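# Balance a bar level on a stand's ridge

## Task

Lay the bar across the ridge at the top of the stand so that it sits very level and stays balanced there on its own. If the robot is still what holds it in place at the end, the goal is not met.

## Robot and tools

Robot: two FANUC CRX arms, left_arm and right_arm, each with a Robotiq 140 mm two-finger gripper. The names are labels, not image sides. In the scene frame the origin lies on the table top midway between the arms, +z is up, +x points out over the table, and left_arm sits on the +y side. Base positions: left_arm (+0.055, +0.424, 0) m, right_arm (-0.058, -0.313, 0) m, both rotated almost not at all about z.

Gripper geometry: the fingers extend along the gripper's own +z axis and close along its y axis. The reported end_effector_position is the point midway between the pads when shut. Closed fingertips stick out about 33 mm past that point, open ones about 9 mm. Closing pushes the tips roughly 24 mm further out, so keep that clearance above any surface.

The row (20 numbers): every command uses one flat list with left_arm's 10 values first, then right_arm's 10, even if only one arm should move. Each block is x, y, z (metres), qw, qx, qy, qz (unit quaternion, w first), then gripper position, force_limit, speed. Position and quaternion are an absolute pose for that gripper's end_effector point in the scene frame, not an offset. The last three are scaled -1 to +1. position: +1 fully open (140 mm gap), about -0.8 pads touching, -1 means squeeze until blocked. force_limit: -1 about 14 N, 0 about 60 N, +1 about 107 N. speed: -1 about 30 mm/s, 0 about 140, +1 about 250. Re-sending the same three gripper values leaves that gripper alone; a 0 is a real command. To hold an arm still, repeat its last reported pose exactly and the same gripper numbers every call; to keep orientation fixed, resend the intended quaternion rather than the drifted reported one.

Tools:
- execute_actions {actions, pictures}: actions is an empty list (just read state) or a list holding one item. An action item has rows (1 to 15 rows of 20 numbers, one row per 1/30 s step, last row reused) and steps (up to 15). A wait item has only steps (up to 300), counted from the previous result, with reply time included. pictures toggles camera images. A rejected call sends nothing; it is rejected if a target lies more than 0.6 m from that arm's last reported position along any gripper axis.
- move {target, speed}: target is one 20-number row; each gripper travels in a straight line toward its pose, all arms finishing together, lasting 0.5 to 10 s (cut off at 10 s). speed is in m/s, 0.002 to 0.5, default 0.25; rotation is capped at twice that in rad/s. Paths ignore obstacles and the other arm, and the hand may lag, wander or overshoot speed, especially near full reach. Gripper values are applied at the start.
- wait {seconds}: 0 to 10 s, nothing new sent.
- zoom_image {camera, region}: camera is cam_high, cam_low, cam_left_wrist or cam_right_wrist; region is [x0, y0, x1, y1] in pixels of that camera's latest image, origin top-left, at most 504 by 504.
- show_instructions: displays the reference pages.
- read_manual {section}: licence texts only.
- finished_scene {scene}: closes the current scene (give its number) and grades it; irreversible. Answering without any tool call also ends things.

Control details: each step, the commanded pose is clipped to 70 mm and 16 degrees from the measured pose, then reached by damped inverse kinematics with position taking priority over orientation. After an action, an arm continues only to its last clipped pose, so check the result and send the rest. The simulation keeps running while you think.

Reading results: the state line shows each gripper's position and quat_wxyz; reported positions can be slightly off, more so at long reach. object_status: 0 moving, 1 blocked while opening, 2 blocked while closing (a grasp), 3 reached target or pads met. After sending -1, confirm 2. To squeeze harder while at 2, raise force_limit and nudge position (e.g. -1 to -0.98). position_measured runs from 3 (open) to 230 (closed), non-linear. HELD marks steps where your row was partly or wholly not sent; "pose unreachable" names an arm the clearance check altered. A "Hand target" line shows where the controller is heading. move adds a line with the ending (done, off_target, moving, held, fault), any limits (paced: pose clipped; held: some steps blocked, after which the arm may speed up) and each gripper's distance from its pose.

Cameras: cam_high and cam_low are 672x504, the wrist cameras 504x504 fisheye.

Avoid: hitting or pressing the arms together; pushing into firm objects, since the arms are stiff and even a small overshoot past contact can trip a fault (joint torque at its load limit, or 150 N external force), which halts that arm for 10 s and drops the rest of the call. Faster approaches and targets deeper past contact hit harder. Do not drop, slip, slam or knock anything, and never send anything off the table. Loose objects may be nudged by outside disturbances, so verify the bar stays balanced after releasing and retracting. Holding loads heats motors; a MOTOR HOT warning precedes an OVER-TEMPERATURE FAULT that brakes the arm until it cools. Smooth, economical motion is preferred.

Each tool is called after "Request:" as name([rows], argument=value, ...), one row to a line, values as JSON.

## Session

Request:
execute_actions(actions=[])

Scene clock: 0.00 s of 4100.00 s.
left_arm: end_effector_position=(+0.3666, +0.6375, +0.2697) position_measured=3 object_status=3 end_effector_quat_wxyz=(-0.169, +0.451, +0.876, +0.029) | right_arm: end_effector_position=(+0.5413, -0.2258, +0.2486) position_measured=3 object_status=3 end_effector_quat_wxyz=(-0.139, +0.637, +0.484, +0.583)
Joint positions: left_arm=[ 0.614 -0.045  0.079 -0.337 -1.79   3.081] | right_arm=[-0.386  0.108 -0.179 -1.369 -1.199 -2.523]
Joint velocities: left_arm=[ 0.     0.    -0.     0.001  0.     0.001] | right_arm=[-0.    -0.    -0.     0.     0.001  0.001]
Hand target (left_arm): +0.367, +0.637, +0.270; -0.169, +0.451, +0.876, +0.029
Hand target (right_arm): +0.541, -0.226, +0.249; -0.139, +0.637, +0.484, +0.583

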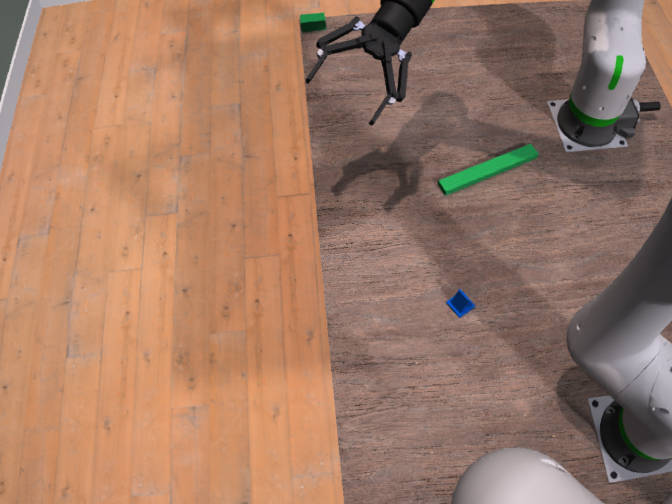

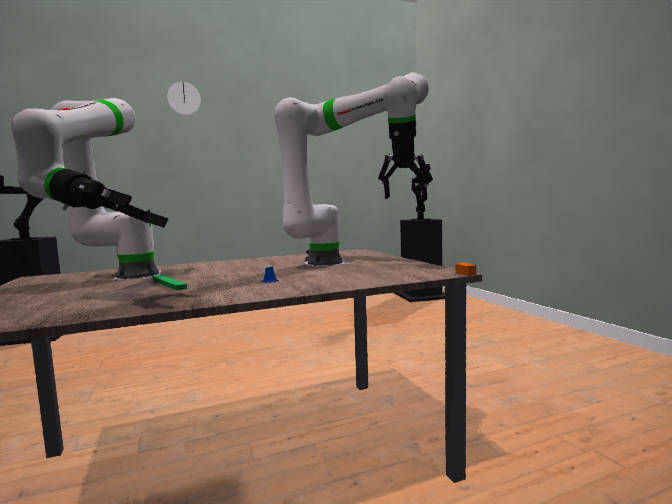

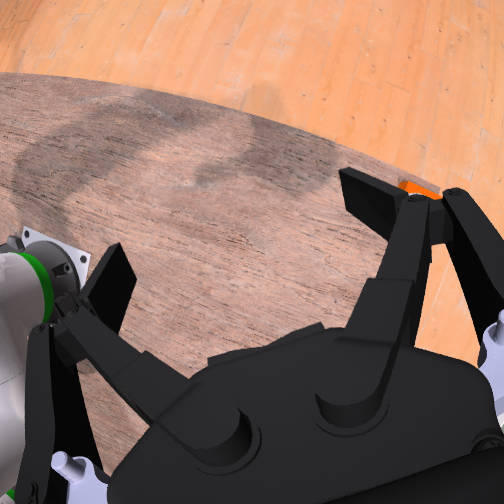

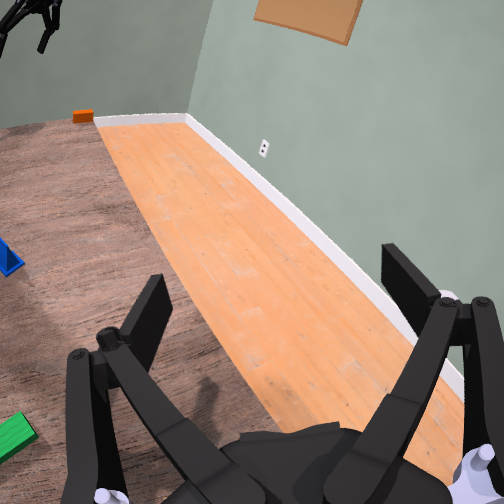

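Request:
move(target=[0.33,0.12,0.16,0,0.988,0.156,0,1,0,0,0.4,-0.62,0.3,-0.139,0.637,0.484,0.583,1,0,0])

Request:
move(target=[0.23,-0.19,0.12,0,0.988,0.156,0,0.3,0,0,0.4,-0.62,0.3,-0.139,0.637,0.484,0.583,1,0,0])

Scene clock: 12.07 s of 4100.00 s.
left_arm: end_effector_position=(+0.3298, +0.1208, +0.1598) position_measured=3 object_status=3 end_effector_quat_wxyz=(+0.001, +0.988, +0.155, +0.001) | right_arm: end_effector_position=(+0.4007, -0.6197, +0.3006) position_measured=3 object_status=3 end_effector_quat_wxyz=(-0.139, +0.636, +0.484, +0.584)
Joint positions: left_arm=[-0.519 -0.089 -0.269  0.    -1.389  2.393] | right_arm=[-1.117  0.499  0.447 -1.243 -1.954 -2.549]
Joint velocities: left_arm=[-0.001  0.001  0.001  0.001  0.001 -0.002] | right_arm=[ 0.     0.     0.002 -0.    -0.001  0.   ]
Hand target (left_arm): +0.330, +0.121, +0.160; +0.001, +0.988, +0.155, +0.001
Hand target (right_arm): +0.401, -0.620, +0.301; -0.139, +0.636, +0.484, +0.584
Off the commanded pose (left_arm): 0.001 m, 0 deg.
Off the commanded pose (right_arm): 0.001 m, 0 deg.
After step 90, 4.83 s passed at rest.
move: done

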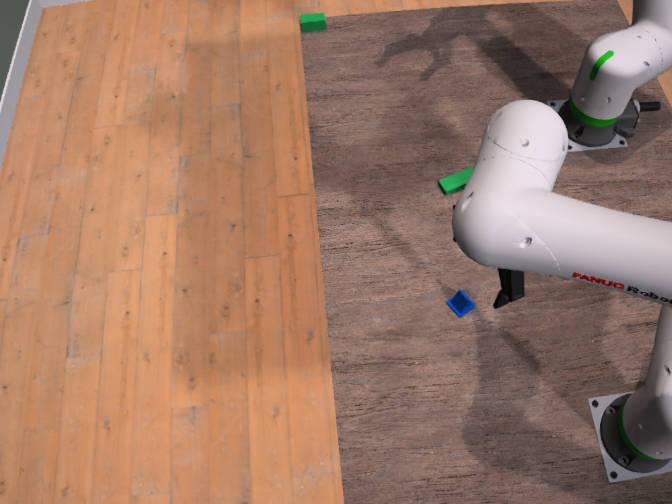

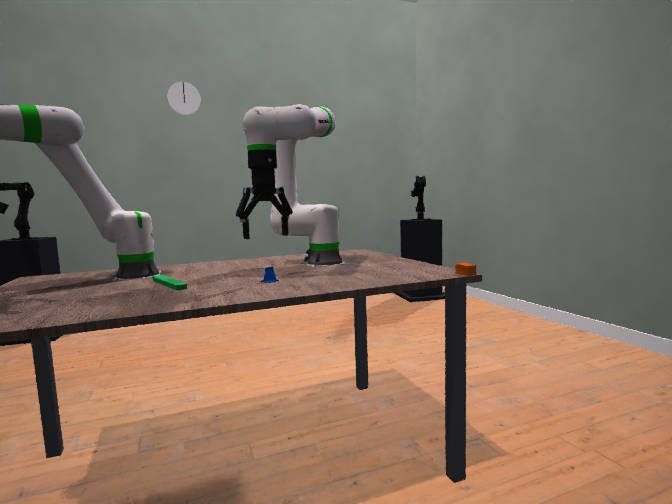

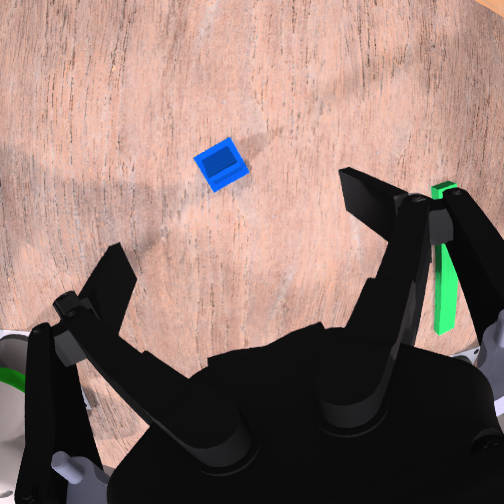

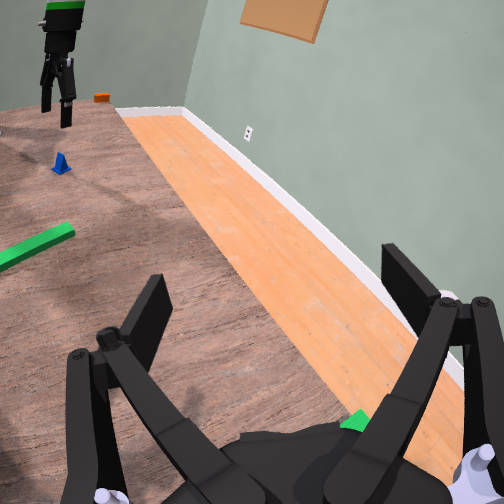

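Scene clock: 13.90 s of 4100.00 s.
left_arm: end_effector_position=(+0.2298, -0.1899, +0.1206) position_measured=91 object_status=3 end_effector_quat_wxyz=(+0.001, +0.988, +0.156, -0.000) | right_arm: end_effector_position=(+0.4000, -0.6200, +0.3000) position_measured=3 object_status=3 end_effector_quat_wxyz=(-0.139, +0.637, +0.484, +0.583)
Joint positions: left_arm=[-1.097  0.507  0.352  0.    -1.415  2.972] | right_arm=[-1.117  0.498  0.447 -1.241 -1.954 -2.549]
Joint velocities: left_arm=[-0.001  0.002  0.005 -0.001 -0.003 -0.   ] | right_arm=[-0.001 -0.001  0.    -0.     0.    -0.001]
Hand target (left_arm): +0.230, -0.190, +0.121; +0.001, +0.988, +0.156, -0.000
Hand target (right_arm): +0.400, -0.620, +0.300; -0.139, +0.637, +0.484, +0.583
Off the commanded pose (left_arm): 0.001 m, 0 deg.
Off the commanded pose (right_arm): 0.000 m, 0 deg.
move: done

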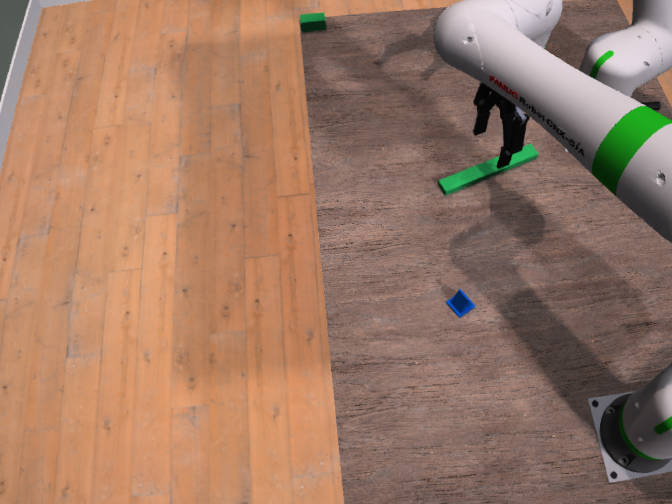

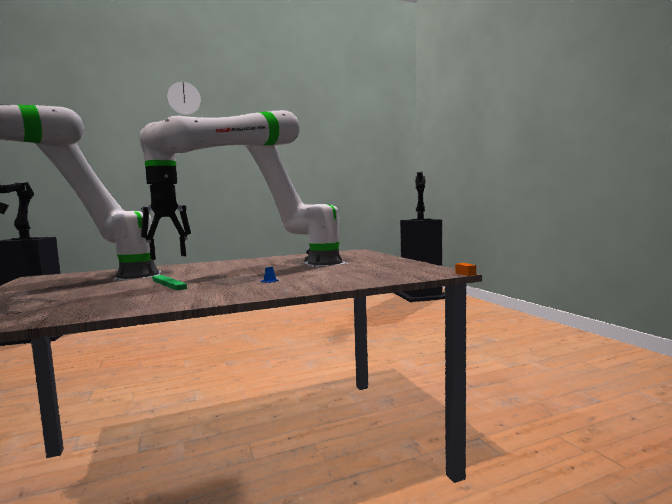

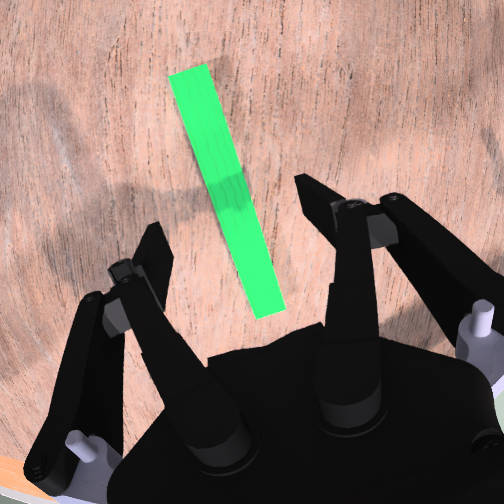

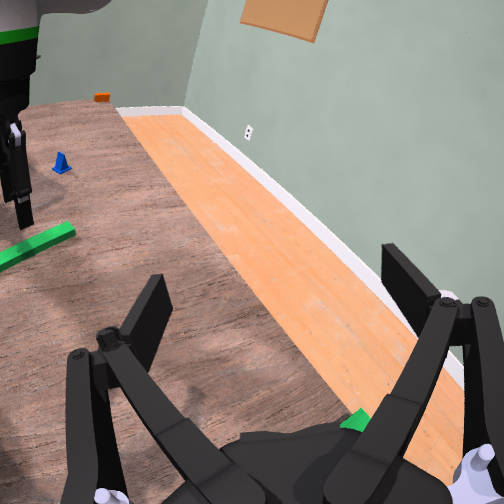

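Request:
move(target=[0.216,-0.196,0.041,0,0.988,0.156,0,0.1,0,0,0.4,-0.62,0.3,-0.139,0.637,0.484,0.583,1,0,0], speed=0.12)

Scene clock: 19.70 s of 4100.00 s.
left_arm: end_effector_position=(+0.2161, -0.1962, +0.0411) position_measured=117 object_status=3 end_effector_quat_wxyz=(+0.000, +0.988, +0.156, +0.000) | right_arm: end_effector_position=(+0.4000, -0.6200, +0.3000) position_measured=3 object_status=3 end_effector_quat_wxyz=(-0.139, +0.637, +0.484, +0.583)
Joint positions: left_arm=[-1.121  0.562  0.244 -0.    -1.253  2.996] | right_arm=[-1.117  0.498  0.447 -1.241 -1.954 -2.549]
Joint velocities: left_arm=[-0.     0.002 -0.001 -0.     0.002 -0.001] | right_arm=[ 0.002  0.     0.    -0.     0.001 -0.002]
Hand target (left_arm): +0.216, -0.196, +0.041; +0.000, +0.988, +0.156, -0.000
Hand target (right_arm): +0.400, -0.620, +0.300; -0.139, +0.637, +0.484, +0.583
Off the commanded pose (left_arm): 0.000 m, 0 deg.
Off the commanded pose (right_arm): 0.000 m, 0 deg.
After step 90, 1.73 s passed at rest.
move: done

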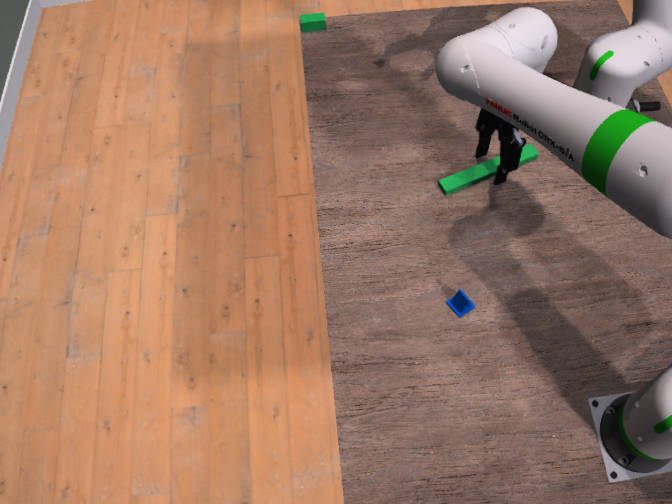

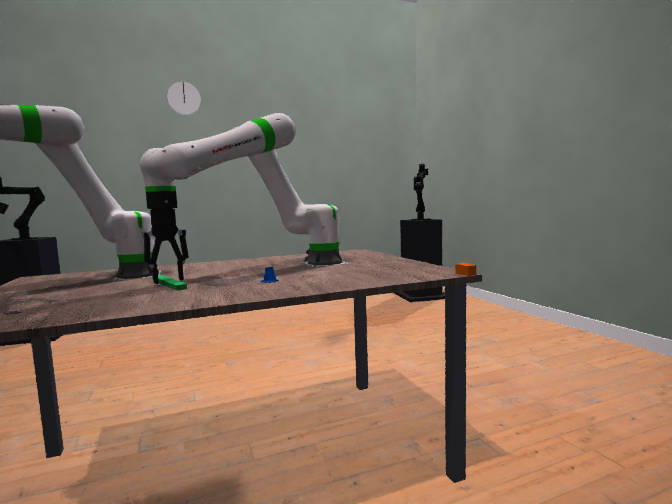

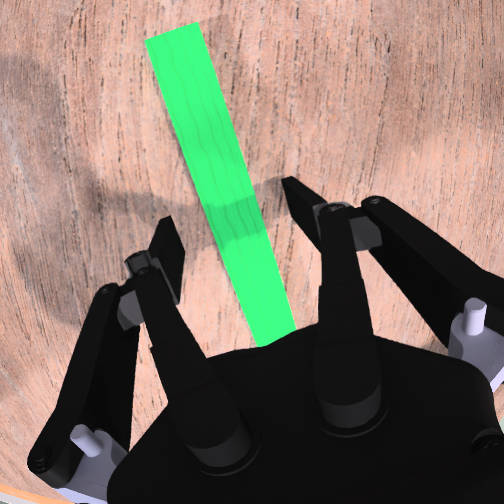

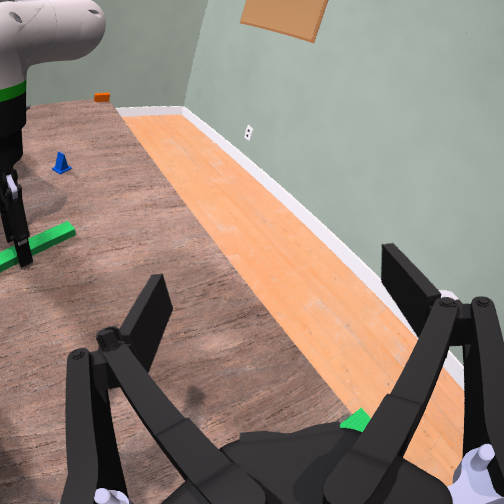

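Request:
move(target=[0.2227,-0.194,0.041,0,0.988,0.156,0,0.1,0,0,0.4,-0.62,0.3,-0.139,0.637,0.484,0.583,1,0,0])

Request:
move(target=[0.2227,-0.194,0.041,0,0.988,0.156,0,-1,-0.3,-0.3,0.4,-0.62,0.3,-0.139,0.637,0.484,0.583,1,0,0])

Request:
move(target=[0.24,-0.13,0.13,0,0.988,0.156,0,-1,-0.3,-0.3,0.4,-0.62,0.3,-0.139,0.637,0.484,0.583,1,0,0])

Request:
move(target=[0.347,0.123,0.125,0,0.966,0.259,0,-1,-0.3,-0.3,0.4,-0.62,0.3,-0.139,0.637,0.484,0.583,1,0,0])

Request:
move(target=[0.347,0.123,0.11,0,0.966,0.259,0,-1,-0.3,-0.3,0.55,-0.25,0.2,-0.33,0.433,0.673,0.5,1,0,0])

Scene clock: 25.73 s of 4100.00 s.
left_arm: end_effector_position=(+0.2226, -0.1940, +0.0410) position_measured=117 object_status=3 end_effector_quat_wxyz=(-0.000, +0.988, +0.156, -0.000) | right_arm: end_effector_position=(+0.4000, -0.6200, +0.3000) position_measured=3 object_status=3 end_effector_quat_wxyz=(-0.139, +0.637, +0.484, +0.583)
Joint positions: left_arm=[-1.11   0.561  0.242  0.    -1.252  2.986] | right_arm=[-1.117  0.498  0.447 -1.241 -1.954 -2.549]
Joint velocities: left_arm=[ 0.001  0.001 -0.     0.     0.001  0.001] | right_arm=[ 0.001  0.     0.    -0.     0.    -0.   ]
Hand target (left_arm): +0.223, -0.194, +0.041; -0.000, +0.988, +0.156, +0.000
Hand target (right_arm): +0.400, -0.620, +0.300; -0.139, +0.637, +0.484, +0.583
Off the commanded pose (left_arm): 0.000 m, 0 deg.
Off the commanded pose (right_arm): 0.000 m, 0 deg.
After step 90, 2.33 s passed at rest.
move: done

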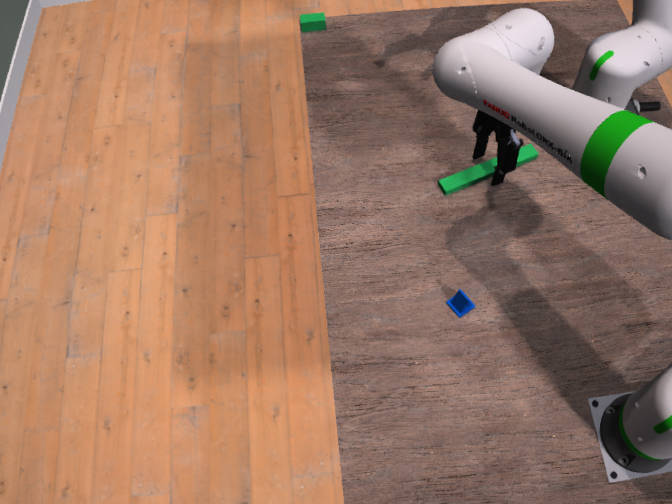

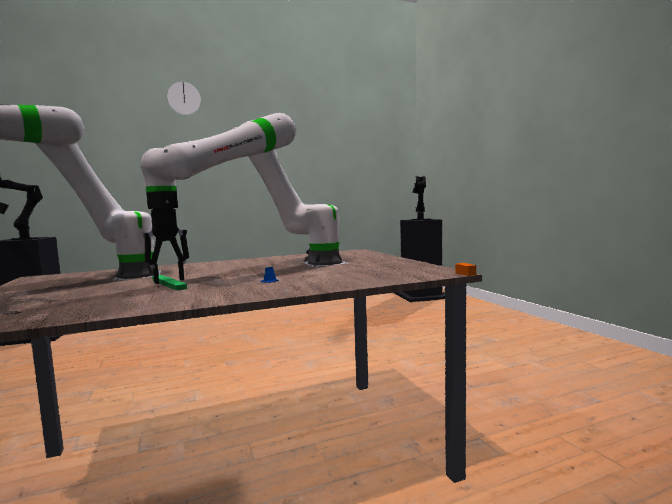

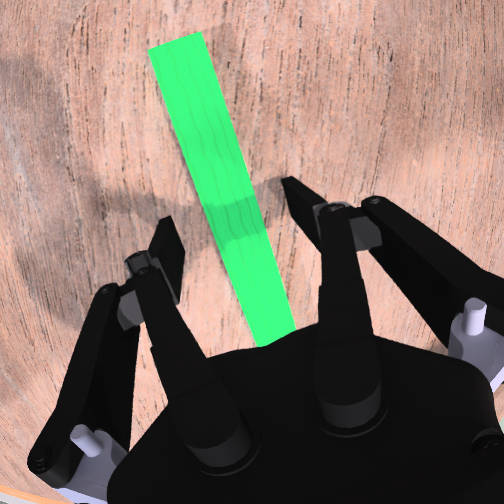

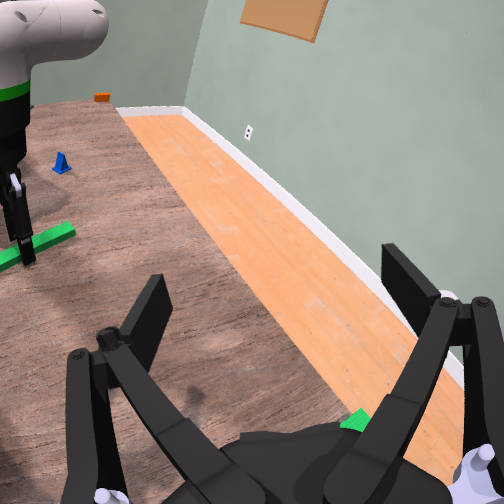

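Scene clock: 26.43 s of 4100.00 s.
left_arm: end_effector_position=(+0.2227, -0.1941, +0.0411) position_measured=184 object_status=2 end_effector_quat_wxyz=(+0.000, +0.988, +0.156, -0.000) | right_arm: end_effector_position=(+0.4000, -0.6200, +0.3000) position_measured=3 object_status=3 end_effector_quat_wxyz=(-0.139, +0.637, +0.484, +0.583)
Joint positions: left_arm=[-1.11   0.561  0.242  0.    -1.252  2.986] | right_arm=[-1.117  0.498  0.447 -1.241 -1.954 -2.549]
Joint velocities: left_arm=[-0.     0.001 -0.    -0.    -0.    -0.001] | right_arm=[-0.     0.001 -0.     0.001 -0.001 -0.   ]
Hand target (left_arm): +0.223, -0.194, +0.041; +0.000, +0.988, +0.156, -0.000
Hand target (right_arm): +0.400, -0.620, +0.300; -0.139, +0.637, +0.484, +0.583
Off the commanded pose (left_arm): 0.000 m, 0 deg.
Off the commanded pose (right_arm): 0.000 m, 0 deg.
move: done

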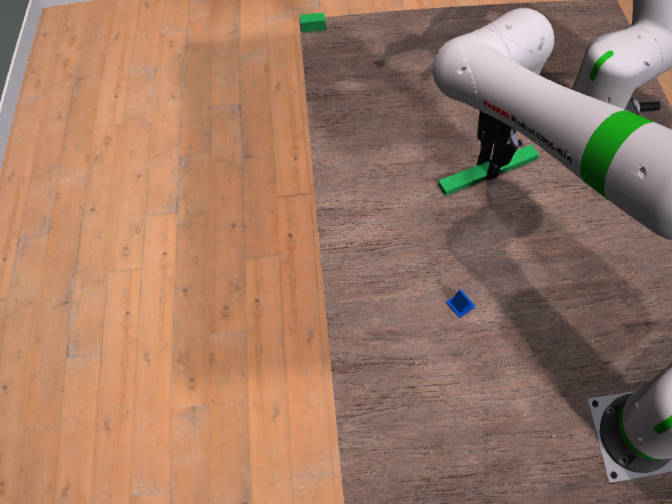

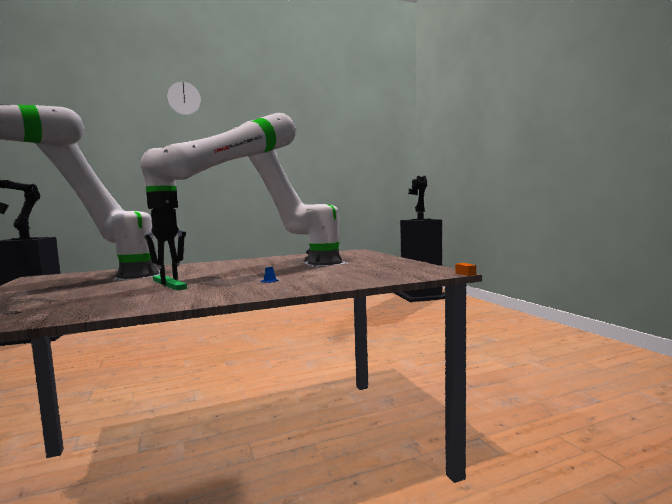

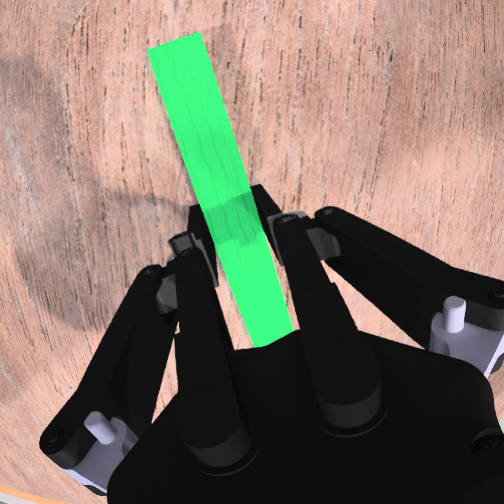

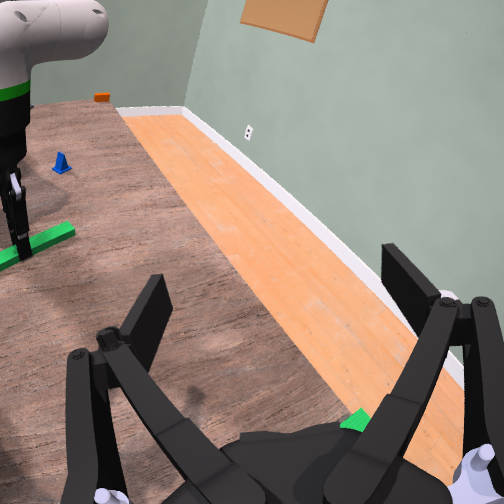

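Scene clock: 27.37 s of 4100.00 s.
left_arm: end_effector_position=(+0.2401, -0.1297, +0.1297) position_measured=184 object_status=2 end_effector_quat_wxyz=(-0.000, +0.988, +0.156, +0.000) | right_arm: end_effector_position=(+0.4000, -0.6200, +0.3000) position_measured=3 object_status=3 end_effector_quat_wxyz=(-0.139, +0.637, +0.484, +0.583)
Joint positions: left_arm=[-1.033  0.365  0.174 -0.    -1.38   2.909] | right_arm=[-1.117  0.498  0.447 -1.241 -1.954 -2.549]
Joint velocities: left_arm=[ 0.001 -0.002  0.     0.    -0.001  0.001] | right_arm=[ 0.001  0.     0.    -0.    -0.001  0.001]
Hand target (left_arm): +0.240, -0.130, +0.130; -0.000, +0.988, +0.156, +0.000
Hand target (right_arm): +0.400, -0.620, +0.300; -0.139, +0.637, +0.484, +0.583
Off the commanded pose (left_arm): 0.000 m, 0 deg.
Off the commanded pose (right_arm): 0.000 m, 0 deg.
move: done

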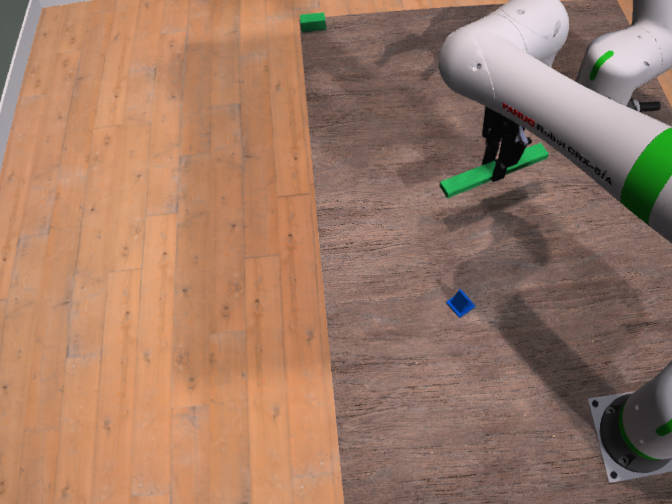

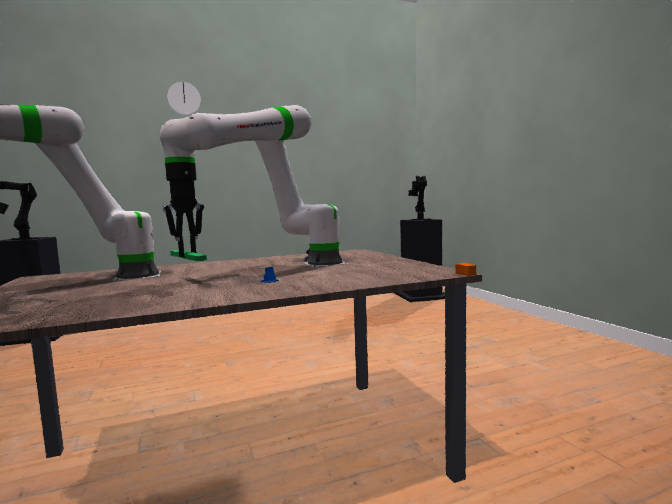

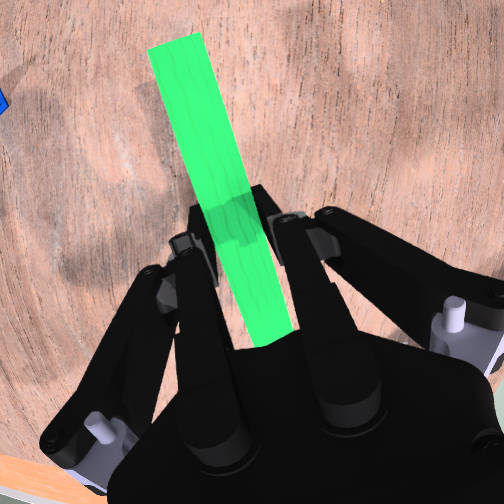

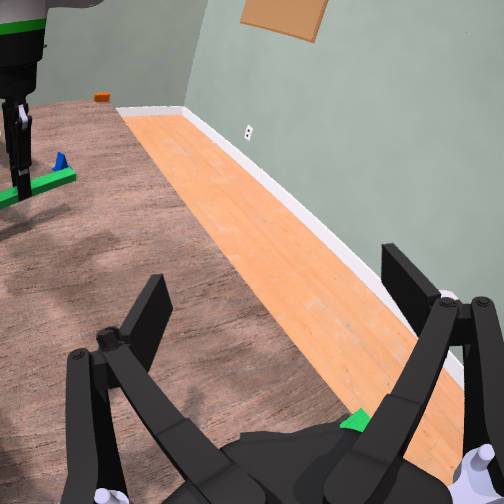

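Scene clock: 28.97 s of 4100.00 s.
left_arm: end_effector_position=(+0.3471, +0.1228, +0.1245) position_measured=184 object_status=2 end_effector_quat_wxyz=(-0.001, +0.966, +0.259, +0.000) | right_arm: end_effector_position=(+0.4000, -0.6200, +0.3000) position_measured=3 object_status=3 end_effector_quat_wxyz=(-0.139, +0.637, +0.484, +0.583)
Joint positions: left_arm=[-0.494 -0.039 -0.307 -0.001 -1.304  2.581] | right_arm=[-1.117  0.498  0.447 -1.241 -1.954 -2.549]
Joint velocities: left_arm=[ 0.003 -0.002 -0.001  0.002  0.001 -0.003] | right_arm=[ 0.001  0.001  0.    -0.     0.001 -0.   ]
Hand target (left_arm): +0.347, +0.123, +0.125; -0.000, +0.966, +0.259, +0.000
Hand target (right_arm): +0.400, -0.620, +0.300; -0.139, +0.637, +0.484, +0.583
Off the commanded pose (left_arm): 0.001 m, 0 deg.
Off the commanded pose (right_arm): 0.000 m, 0 deg.
move: done

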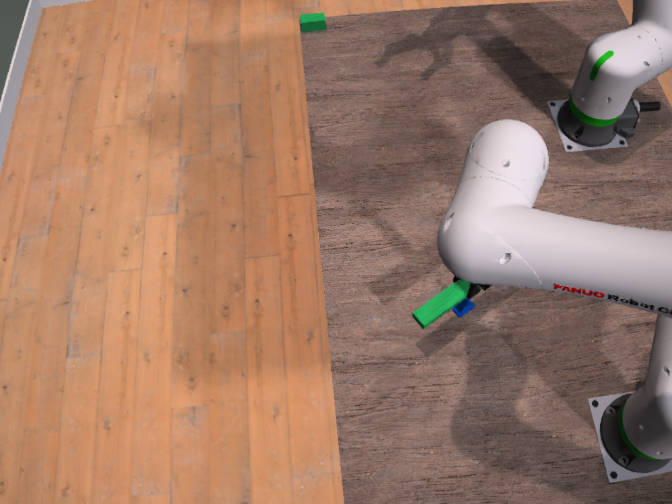

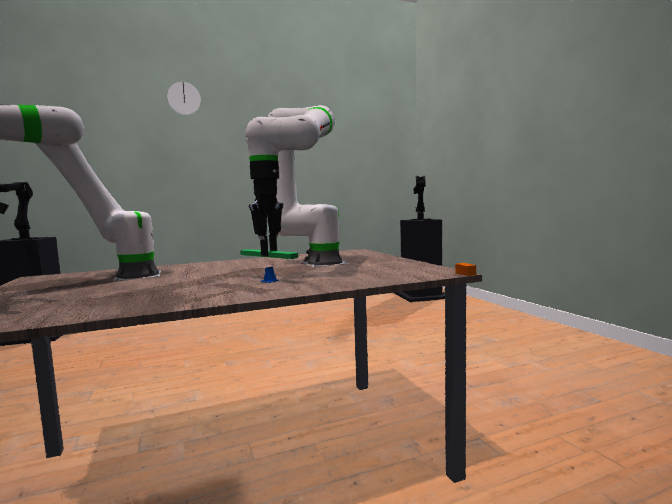

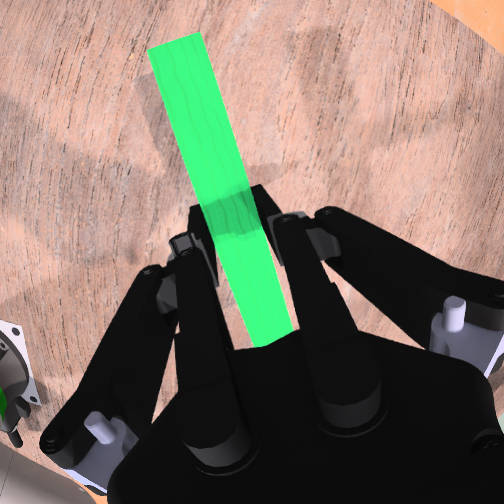

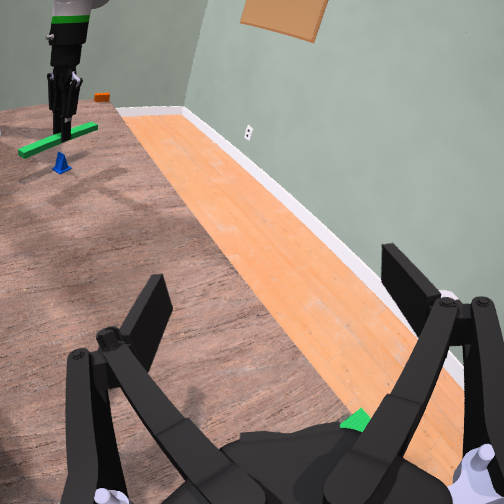

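Scene clock: 31.10 s of 4100.00 s.
left_arm: end_effector_position=(+0.3470, +0.1230, +0.1100) position_measured=184 object_status=2 end_effector_quat_wxyz=(+0.000, +0.966, +0.259, -0.000) | right_arm: end_effector_position=(+0.5491, -0.2509, +0.2002) position_measured=3 object_status=3 end_effector_quat_wxyz=(-0.331, +0.434, +0.673, +0.499)
Joint positions: left_arm=[-0.493 -0.03  -0.333  0.    -1.268  2.58 ] | right_arm=[-0.374  0.713  0.539 -1.207 -1.871 -2.445]
Joint velocities: left_arm=[ 0.    -0.001 -0.     0.     0.    -0.002] | right_arm=[ 0.001  0.002  0.003 -0.    -0.    -0.002]
Hand target (left_arm): +0.347, +0.123, +0.110; +0.000, +0.966, +0.259, -0.000
Hand target (right_arm): +0.549, -0.251, +0.200; -0.331, +0.434, +0.673, +0.499
Off the commanded pose (left_arm): 0.000 m, 0 deg.
Off the commanded pose (right_arm): 0.001 m, 0 deg.
move: done

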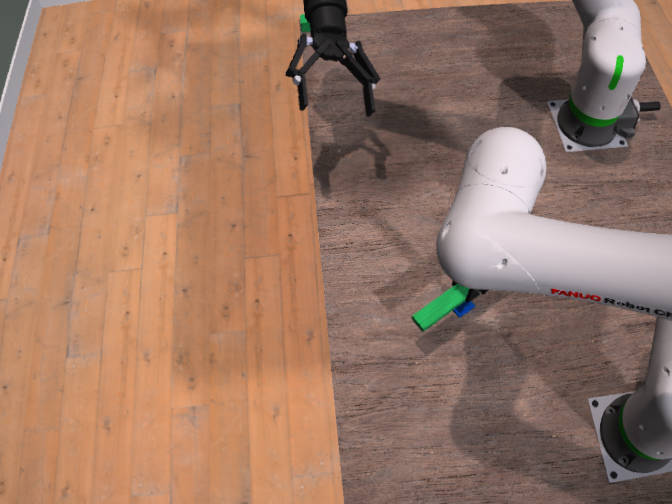

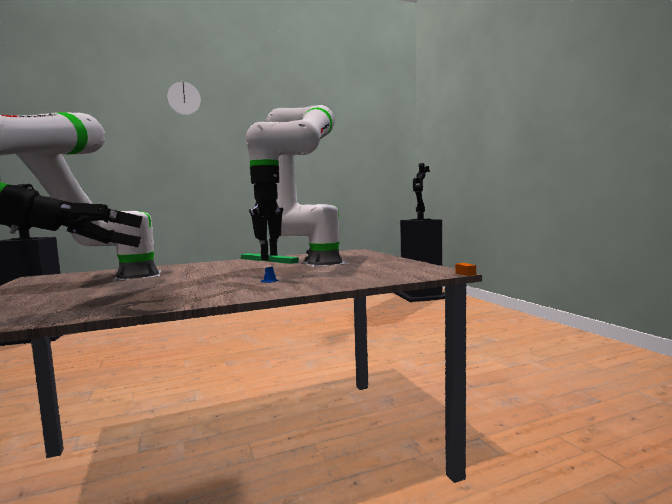

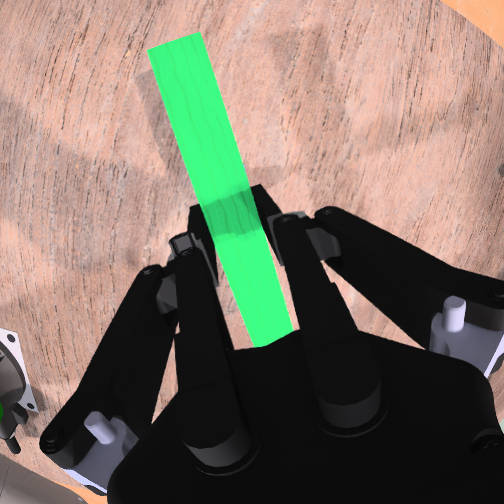

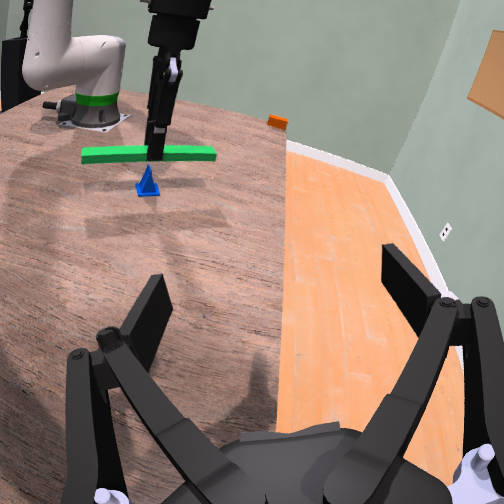

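Request:
zoom_image(camera="cam_right_wrist", region=[70, 110, 230, 210])

Request:
zoom_image(camera="cam_low", region=[230, 230, 310, 290])

Region (70, 110, 230, 210) of cam_right_wrist's 504x504 image, scaled by 3.150, with more detail than that image has; it fills the top 315 rows of this view, and the rest is white.

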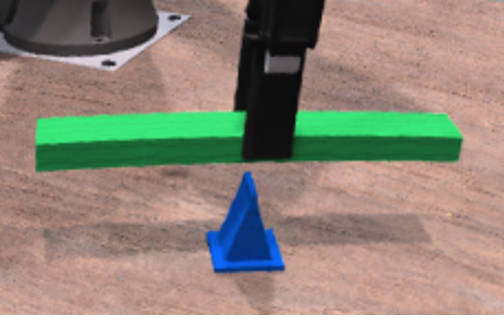

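Region (230, 230, 310, 290) of cam_low's 672x504 image, scaled by 6.300, with more detail than that image has; it fills the top 378 rows of this view, and the rest is white.

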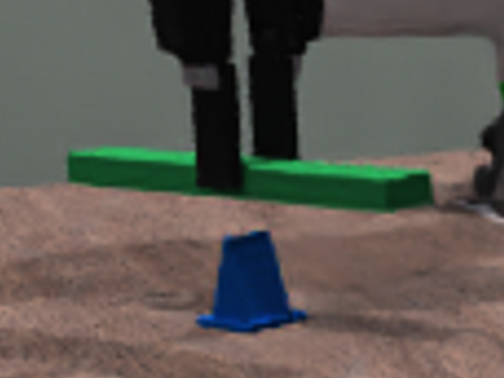

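Request:
move(target=[0.347,0.123,0.096,0,0.966,0.259,0,-1,-0.3,-0.3,0.55,-0.25,0.2,-0.33,0.433,0.673,0.5,1,0,0], speed=0.03)

Request:
zoom_image(camera="cam_right_wrist", region=[70, 110, 230, 210])

Request:
zoom_image(camera="cam_low", region=[230, 230, 310, 290])

Scene clock: 36.80 s of 4100.00 s.
left_arm: end_effector_position=(+0.3470, +0.1230, +0.0961) position_measured=184 object_status=2 end_effector_quat_wxyz=(+0.000, +0.966, +0.259, -0.000) | right_arm: end_effector_position=(+0.5500, -0.2500, +0.2000) position_measured=3 object_status=3 end_effector_quat_wxyz=(-0.330, +0.433, +0.673, +0.500)
Joint positions: left_arm=[-0.493 -0.019 -0.356  0.    -1.233  2.58 ] | right_arm=[-0.373  0.714  0.54  -1.209 -1.87  -2.442]
Joint velocities: left_arm=[-0.     0.001 -0.002  0.     0.003  0.001] | right_arm=[ 0.     0.     0.    -0.001  0.001  0.001]
Hand target (left_arm): +0.347, +0.123, +0.096; +0.000, +0.966, +0.259, -0.000
Hand target (right_arm): +0.550, -0.250, +0.200; -0.330, +0.433, +0.673, +0.500
Off the commanded pose (left_arm): 0.000 m, 0 deg.
Off the commanded pose (right_arm): 0.000 m, 0 deg.
After step 140, 0.30 s passed at rest.
move: done

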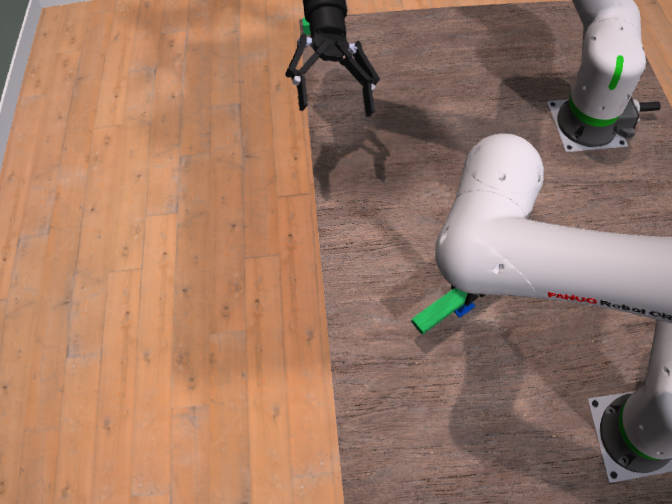

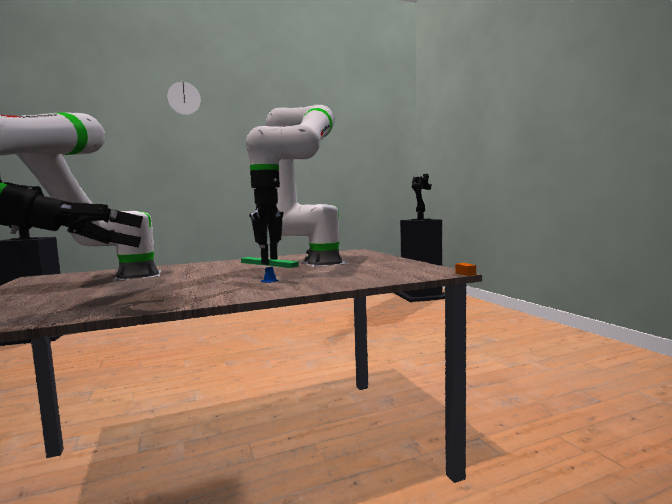

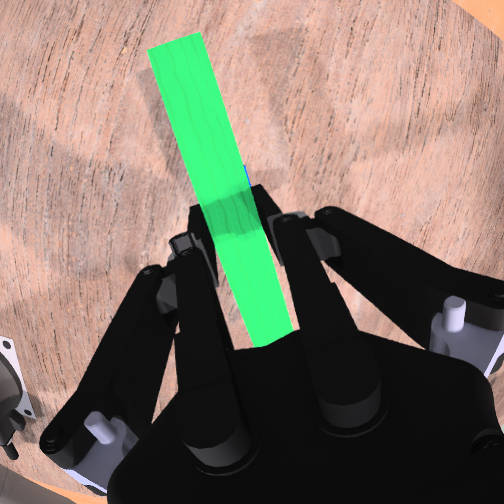

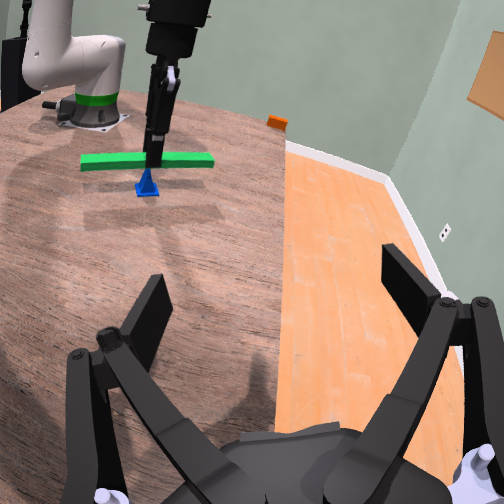

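Region (70, 110, 230, 210) of cam_right_wrist's 504x504 image, scaled by 3.150, with more detail than that image has; it fills the top 315 rows of this view, and the rest is white.

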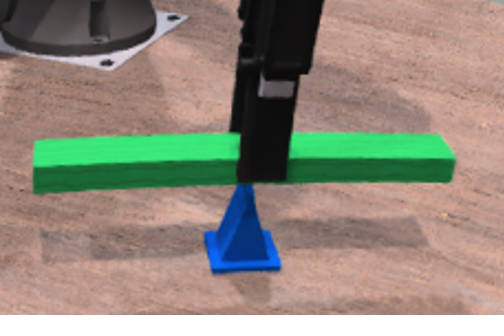

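Region (230, 230, 310, 290) of cam_low's 672x504 image, scaled by 6.300, with more detail than that image has; it fills the top 378 rows of this view, and the rest is white.

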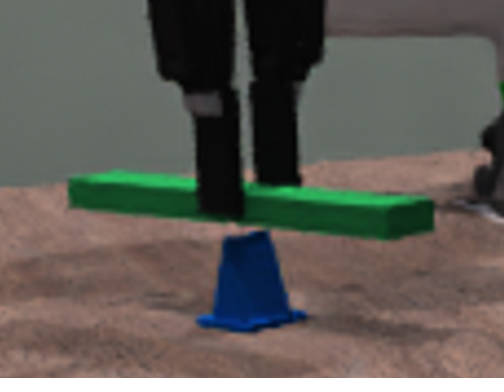

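Request:
move(target=[0.3478,0.1235,0.0895,0,0.966,0.259,0,-1,-0.3,-0.3,0.55,-0.25,0.2,-0.33,0.433,0.673,0.5,1,0,0], speed=0.01)

Request:
zoom_image(camera="cam_right_wrist", region=[70, 110, 230, 210])

Request:
zoom_image(camera="cam_low", region=[230, 230, 310, 290])

Scene clock: 42.33 s of 4100.00 s.
left_arm: end_effector_position=(+0.3478, +0.1235, +0.0895) position_measured=184 object_status=2 end_effector_quat_wxyz=(+0.000, +0.966, +0.259, -0.000) | right_arm: end_effector_position=(+0.5500, -0.2500, +0.2000) position_measured=3 object_status=3 end_effector_quat_wxyz=(-0.330, +0.433, +0.673, +0.500)
Joint positions: left_arm=[-0.491 -0.013 -0.366  0.    -1.217  2.578] | right_arm=[-0.373  0.714  0.54  -1.209 -1.87  -2.442]
Joint velocities: left_arm=[ 0.     0.    -0.001 -0.     0.001 -0.001] | right_arm=[ 0.     0.001 -0.    -0.     0.    -0.   ]
Hand target (left_arm): +0.348, +0.123, +0.089; +0.000, +0.966, +0.259, -0.000
Hand target (right_arm): +0.550, -0.250, +0.200; -0.330, +0.433, +0.673, +0.500
Off the commanded pose (left_arm): 0.000 m, 0 deg.
Off the commanded pose (right_arm): 0.000 m, 0 deg.
After step 90, 1.67 s passed at rest.
move: done

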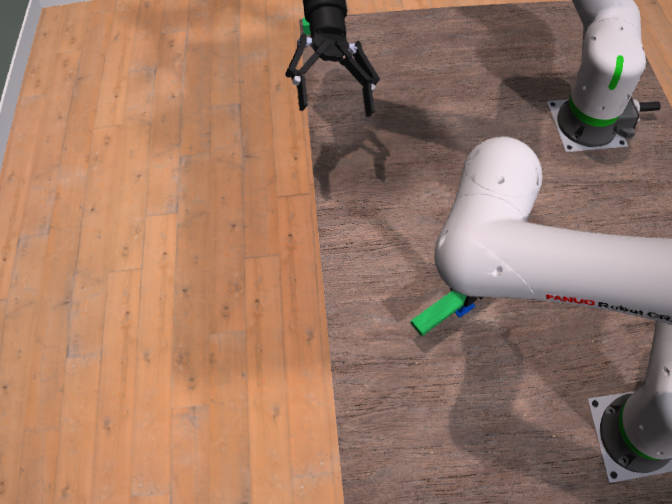

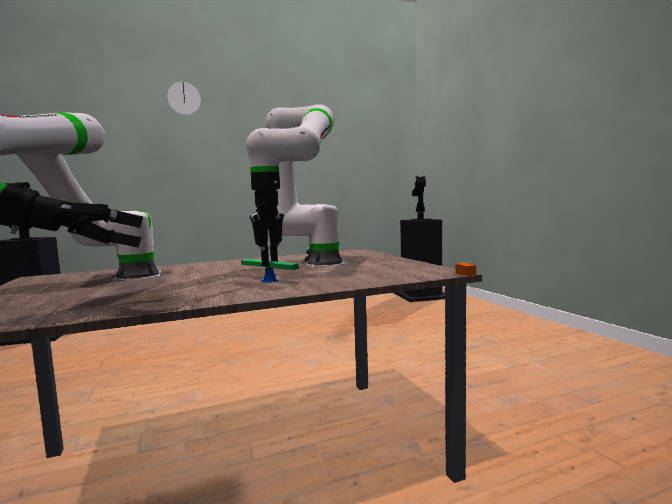

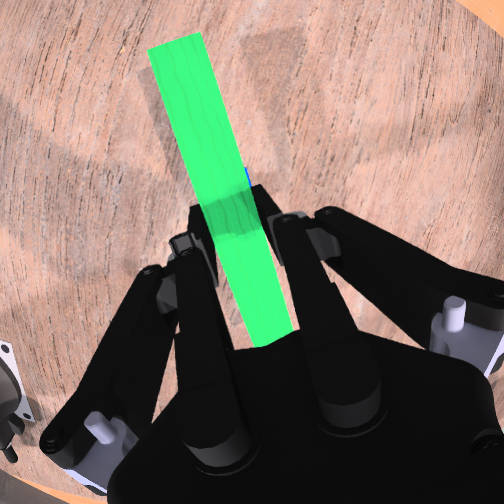

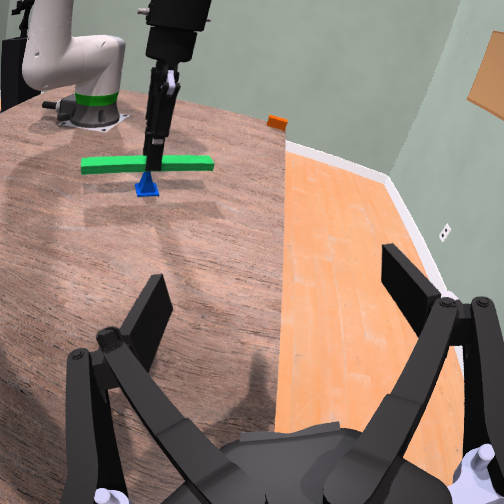

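Region (70, 110, 230, 210) of cam_right_wrist's 504x504 image, scaled by 3.150, with more detail than that image has; it fills the top 315 rows of this view, and the rest is white.

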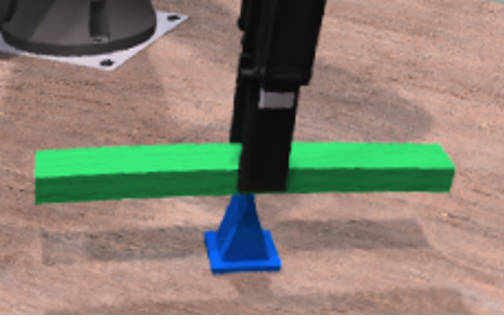

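Region (230, 230, 310, 290) of cam_low's 672x504 image, scaled by 6.300, with more detail than that image has; it fills the top 378 rows of this view, and the rest is white.

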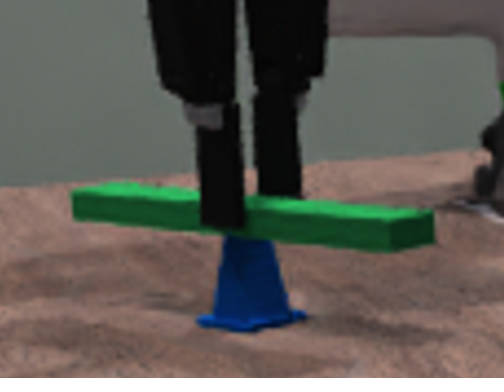

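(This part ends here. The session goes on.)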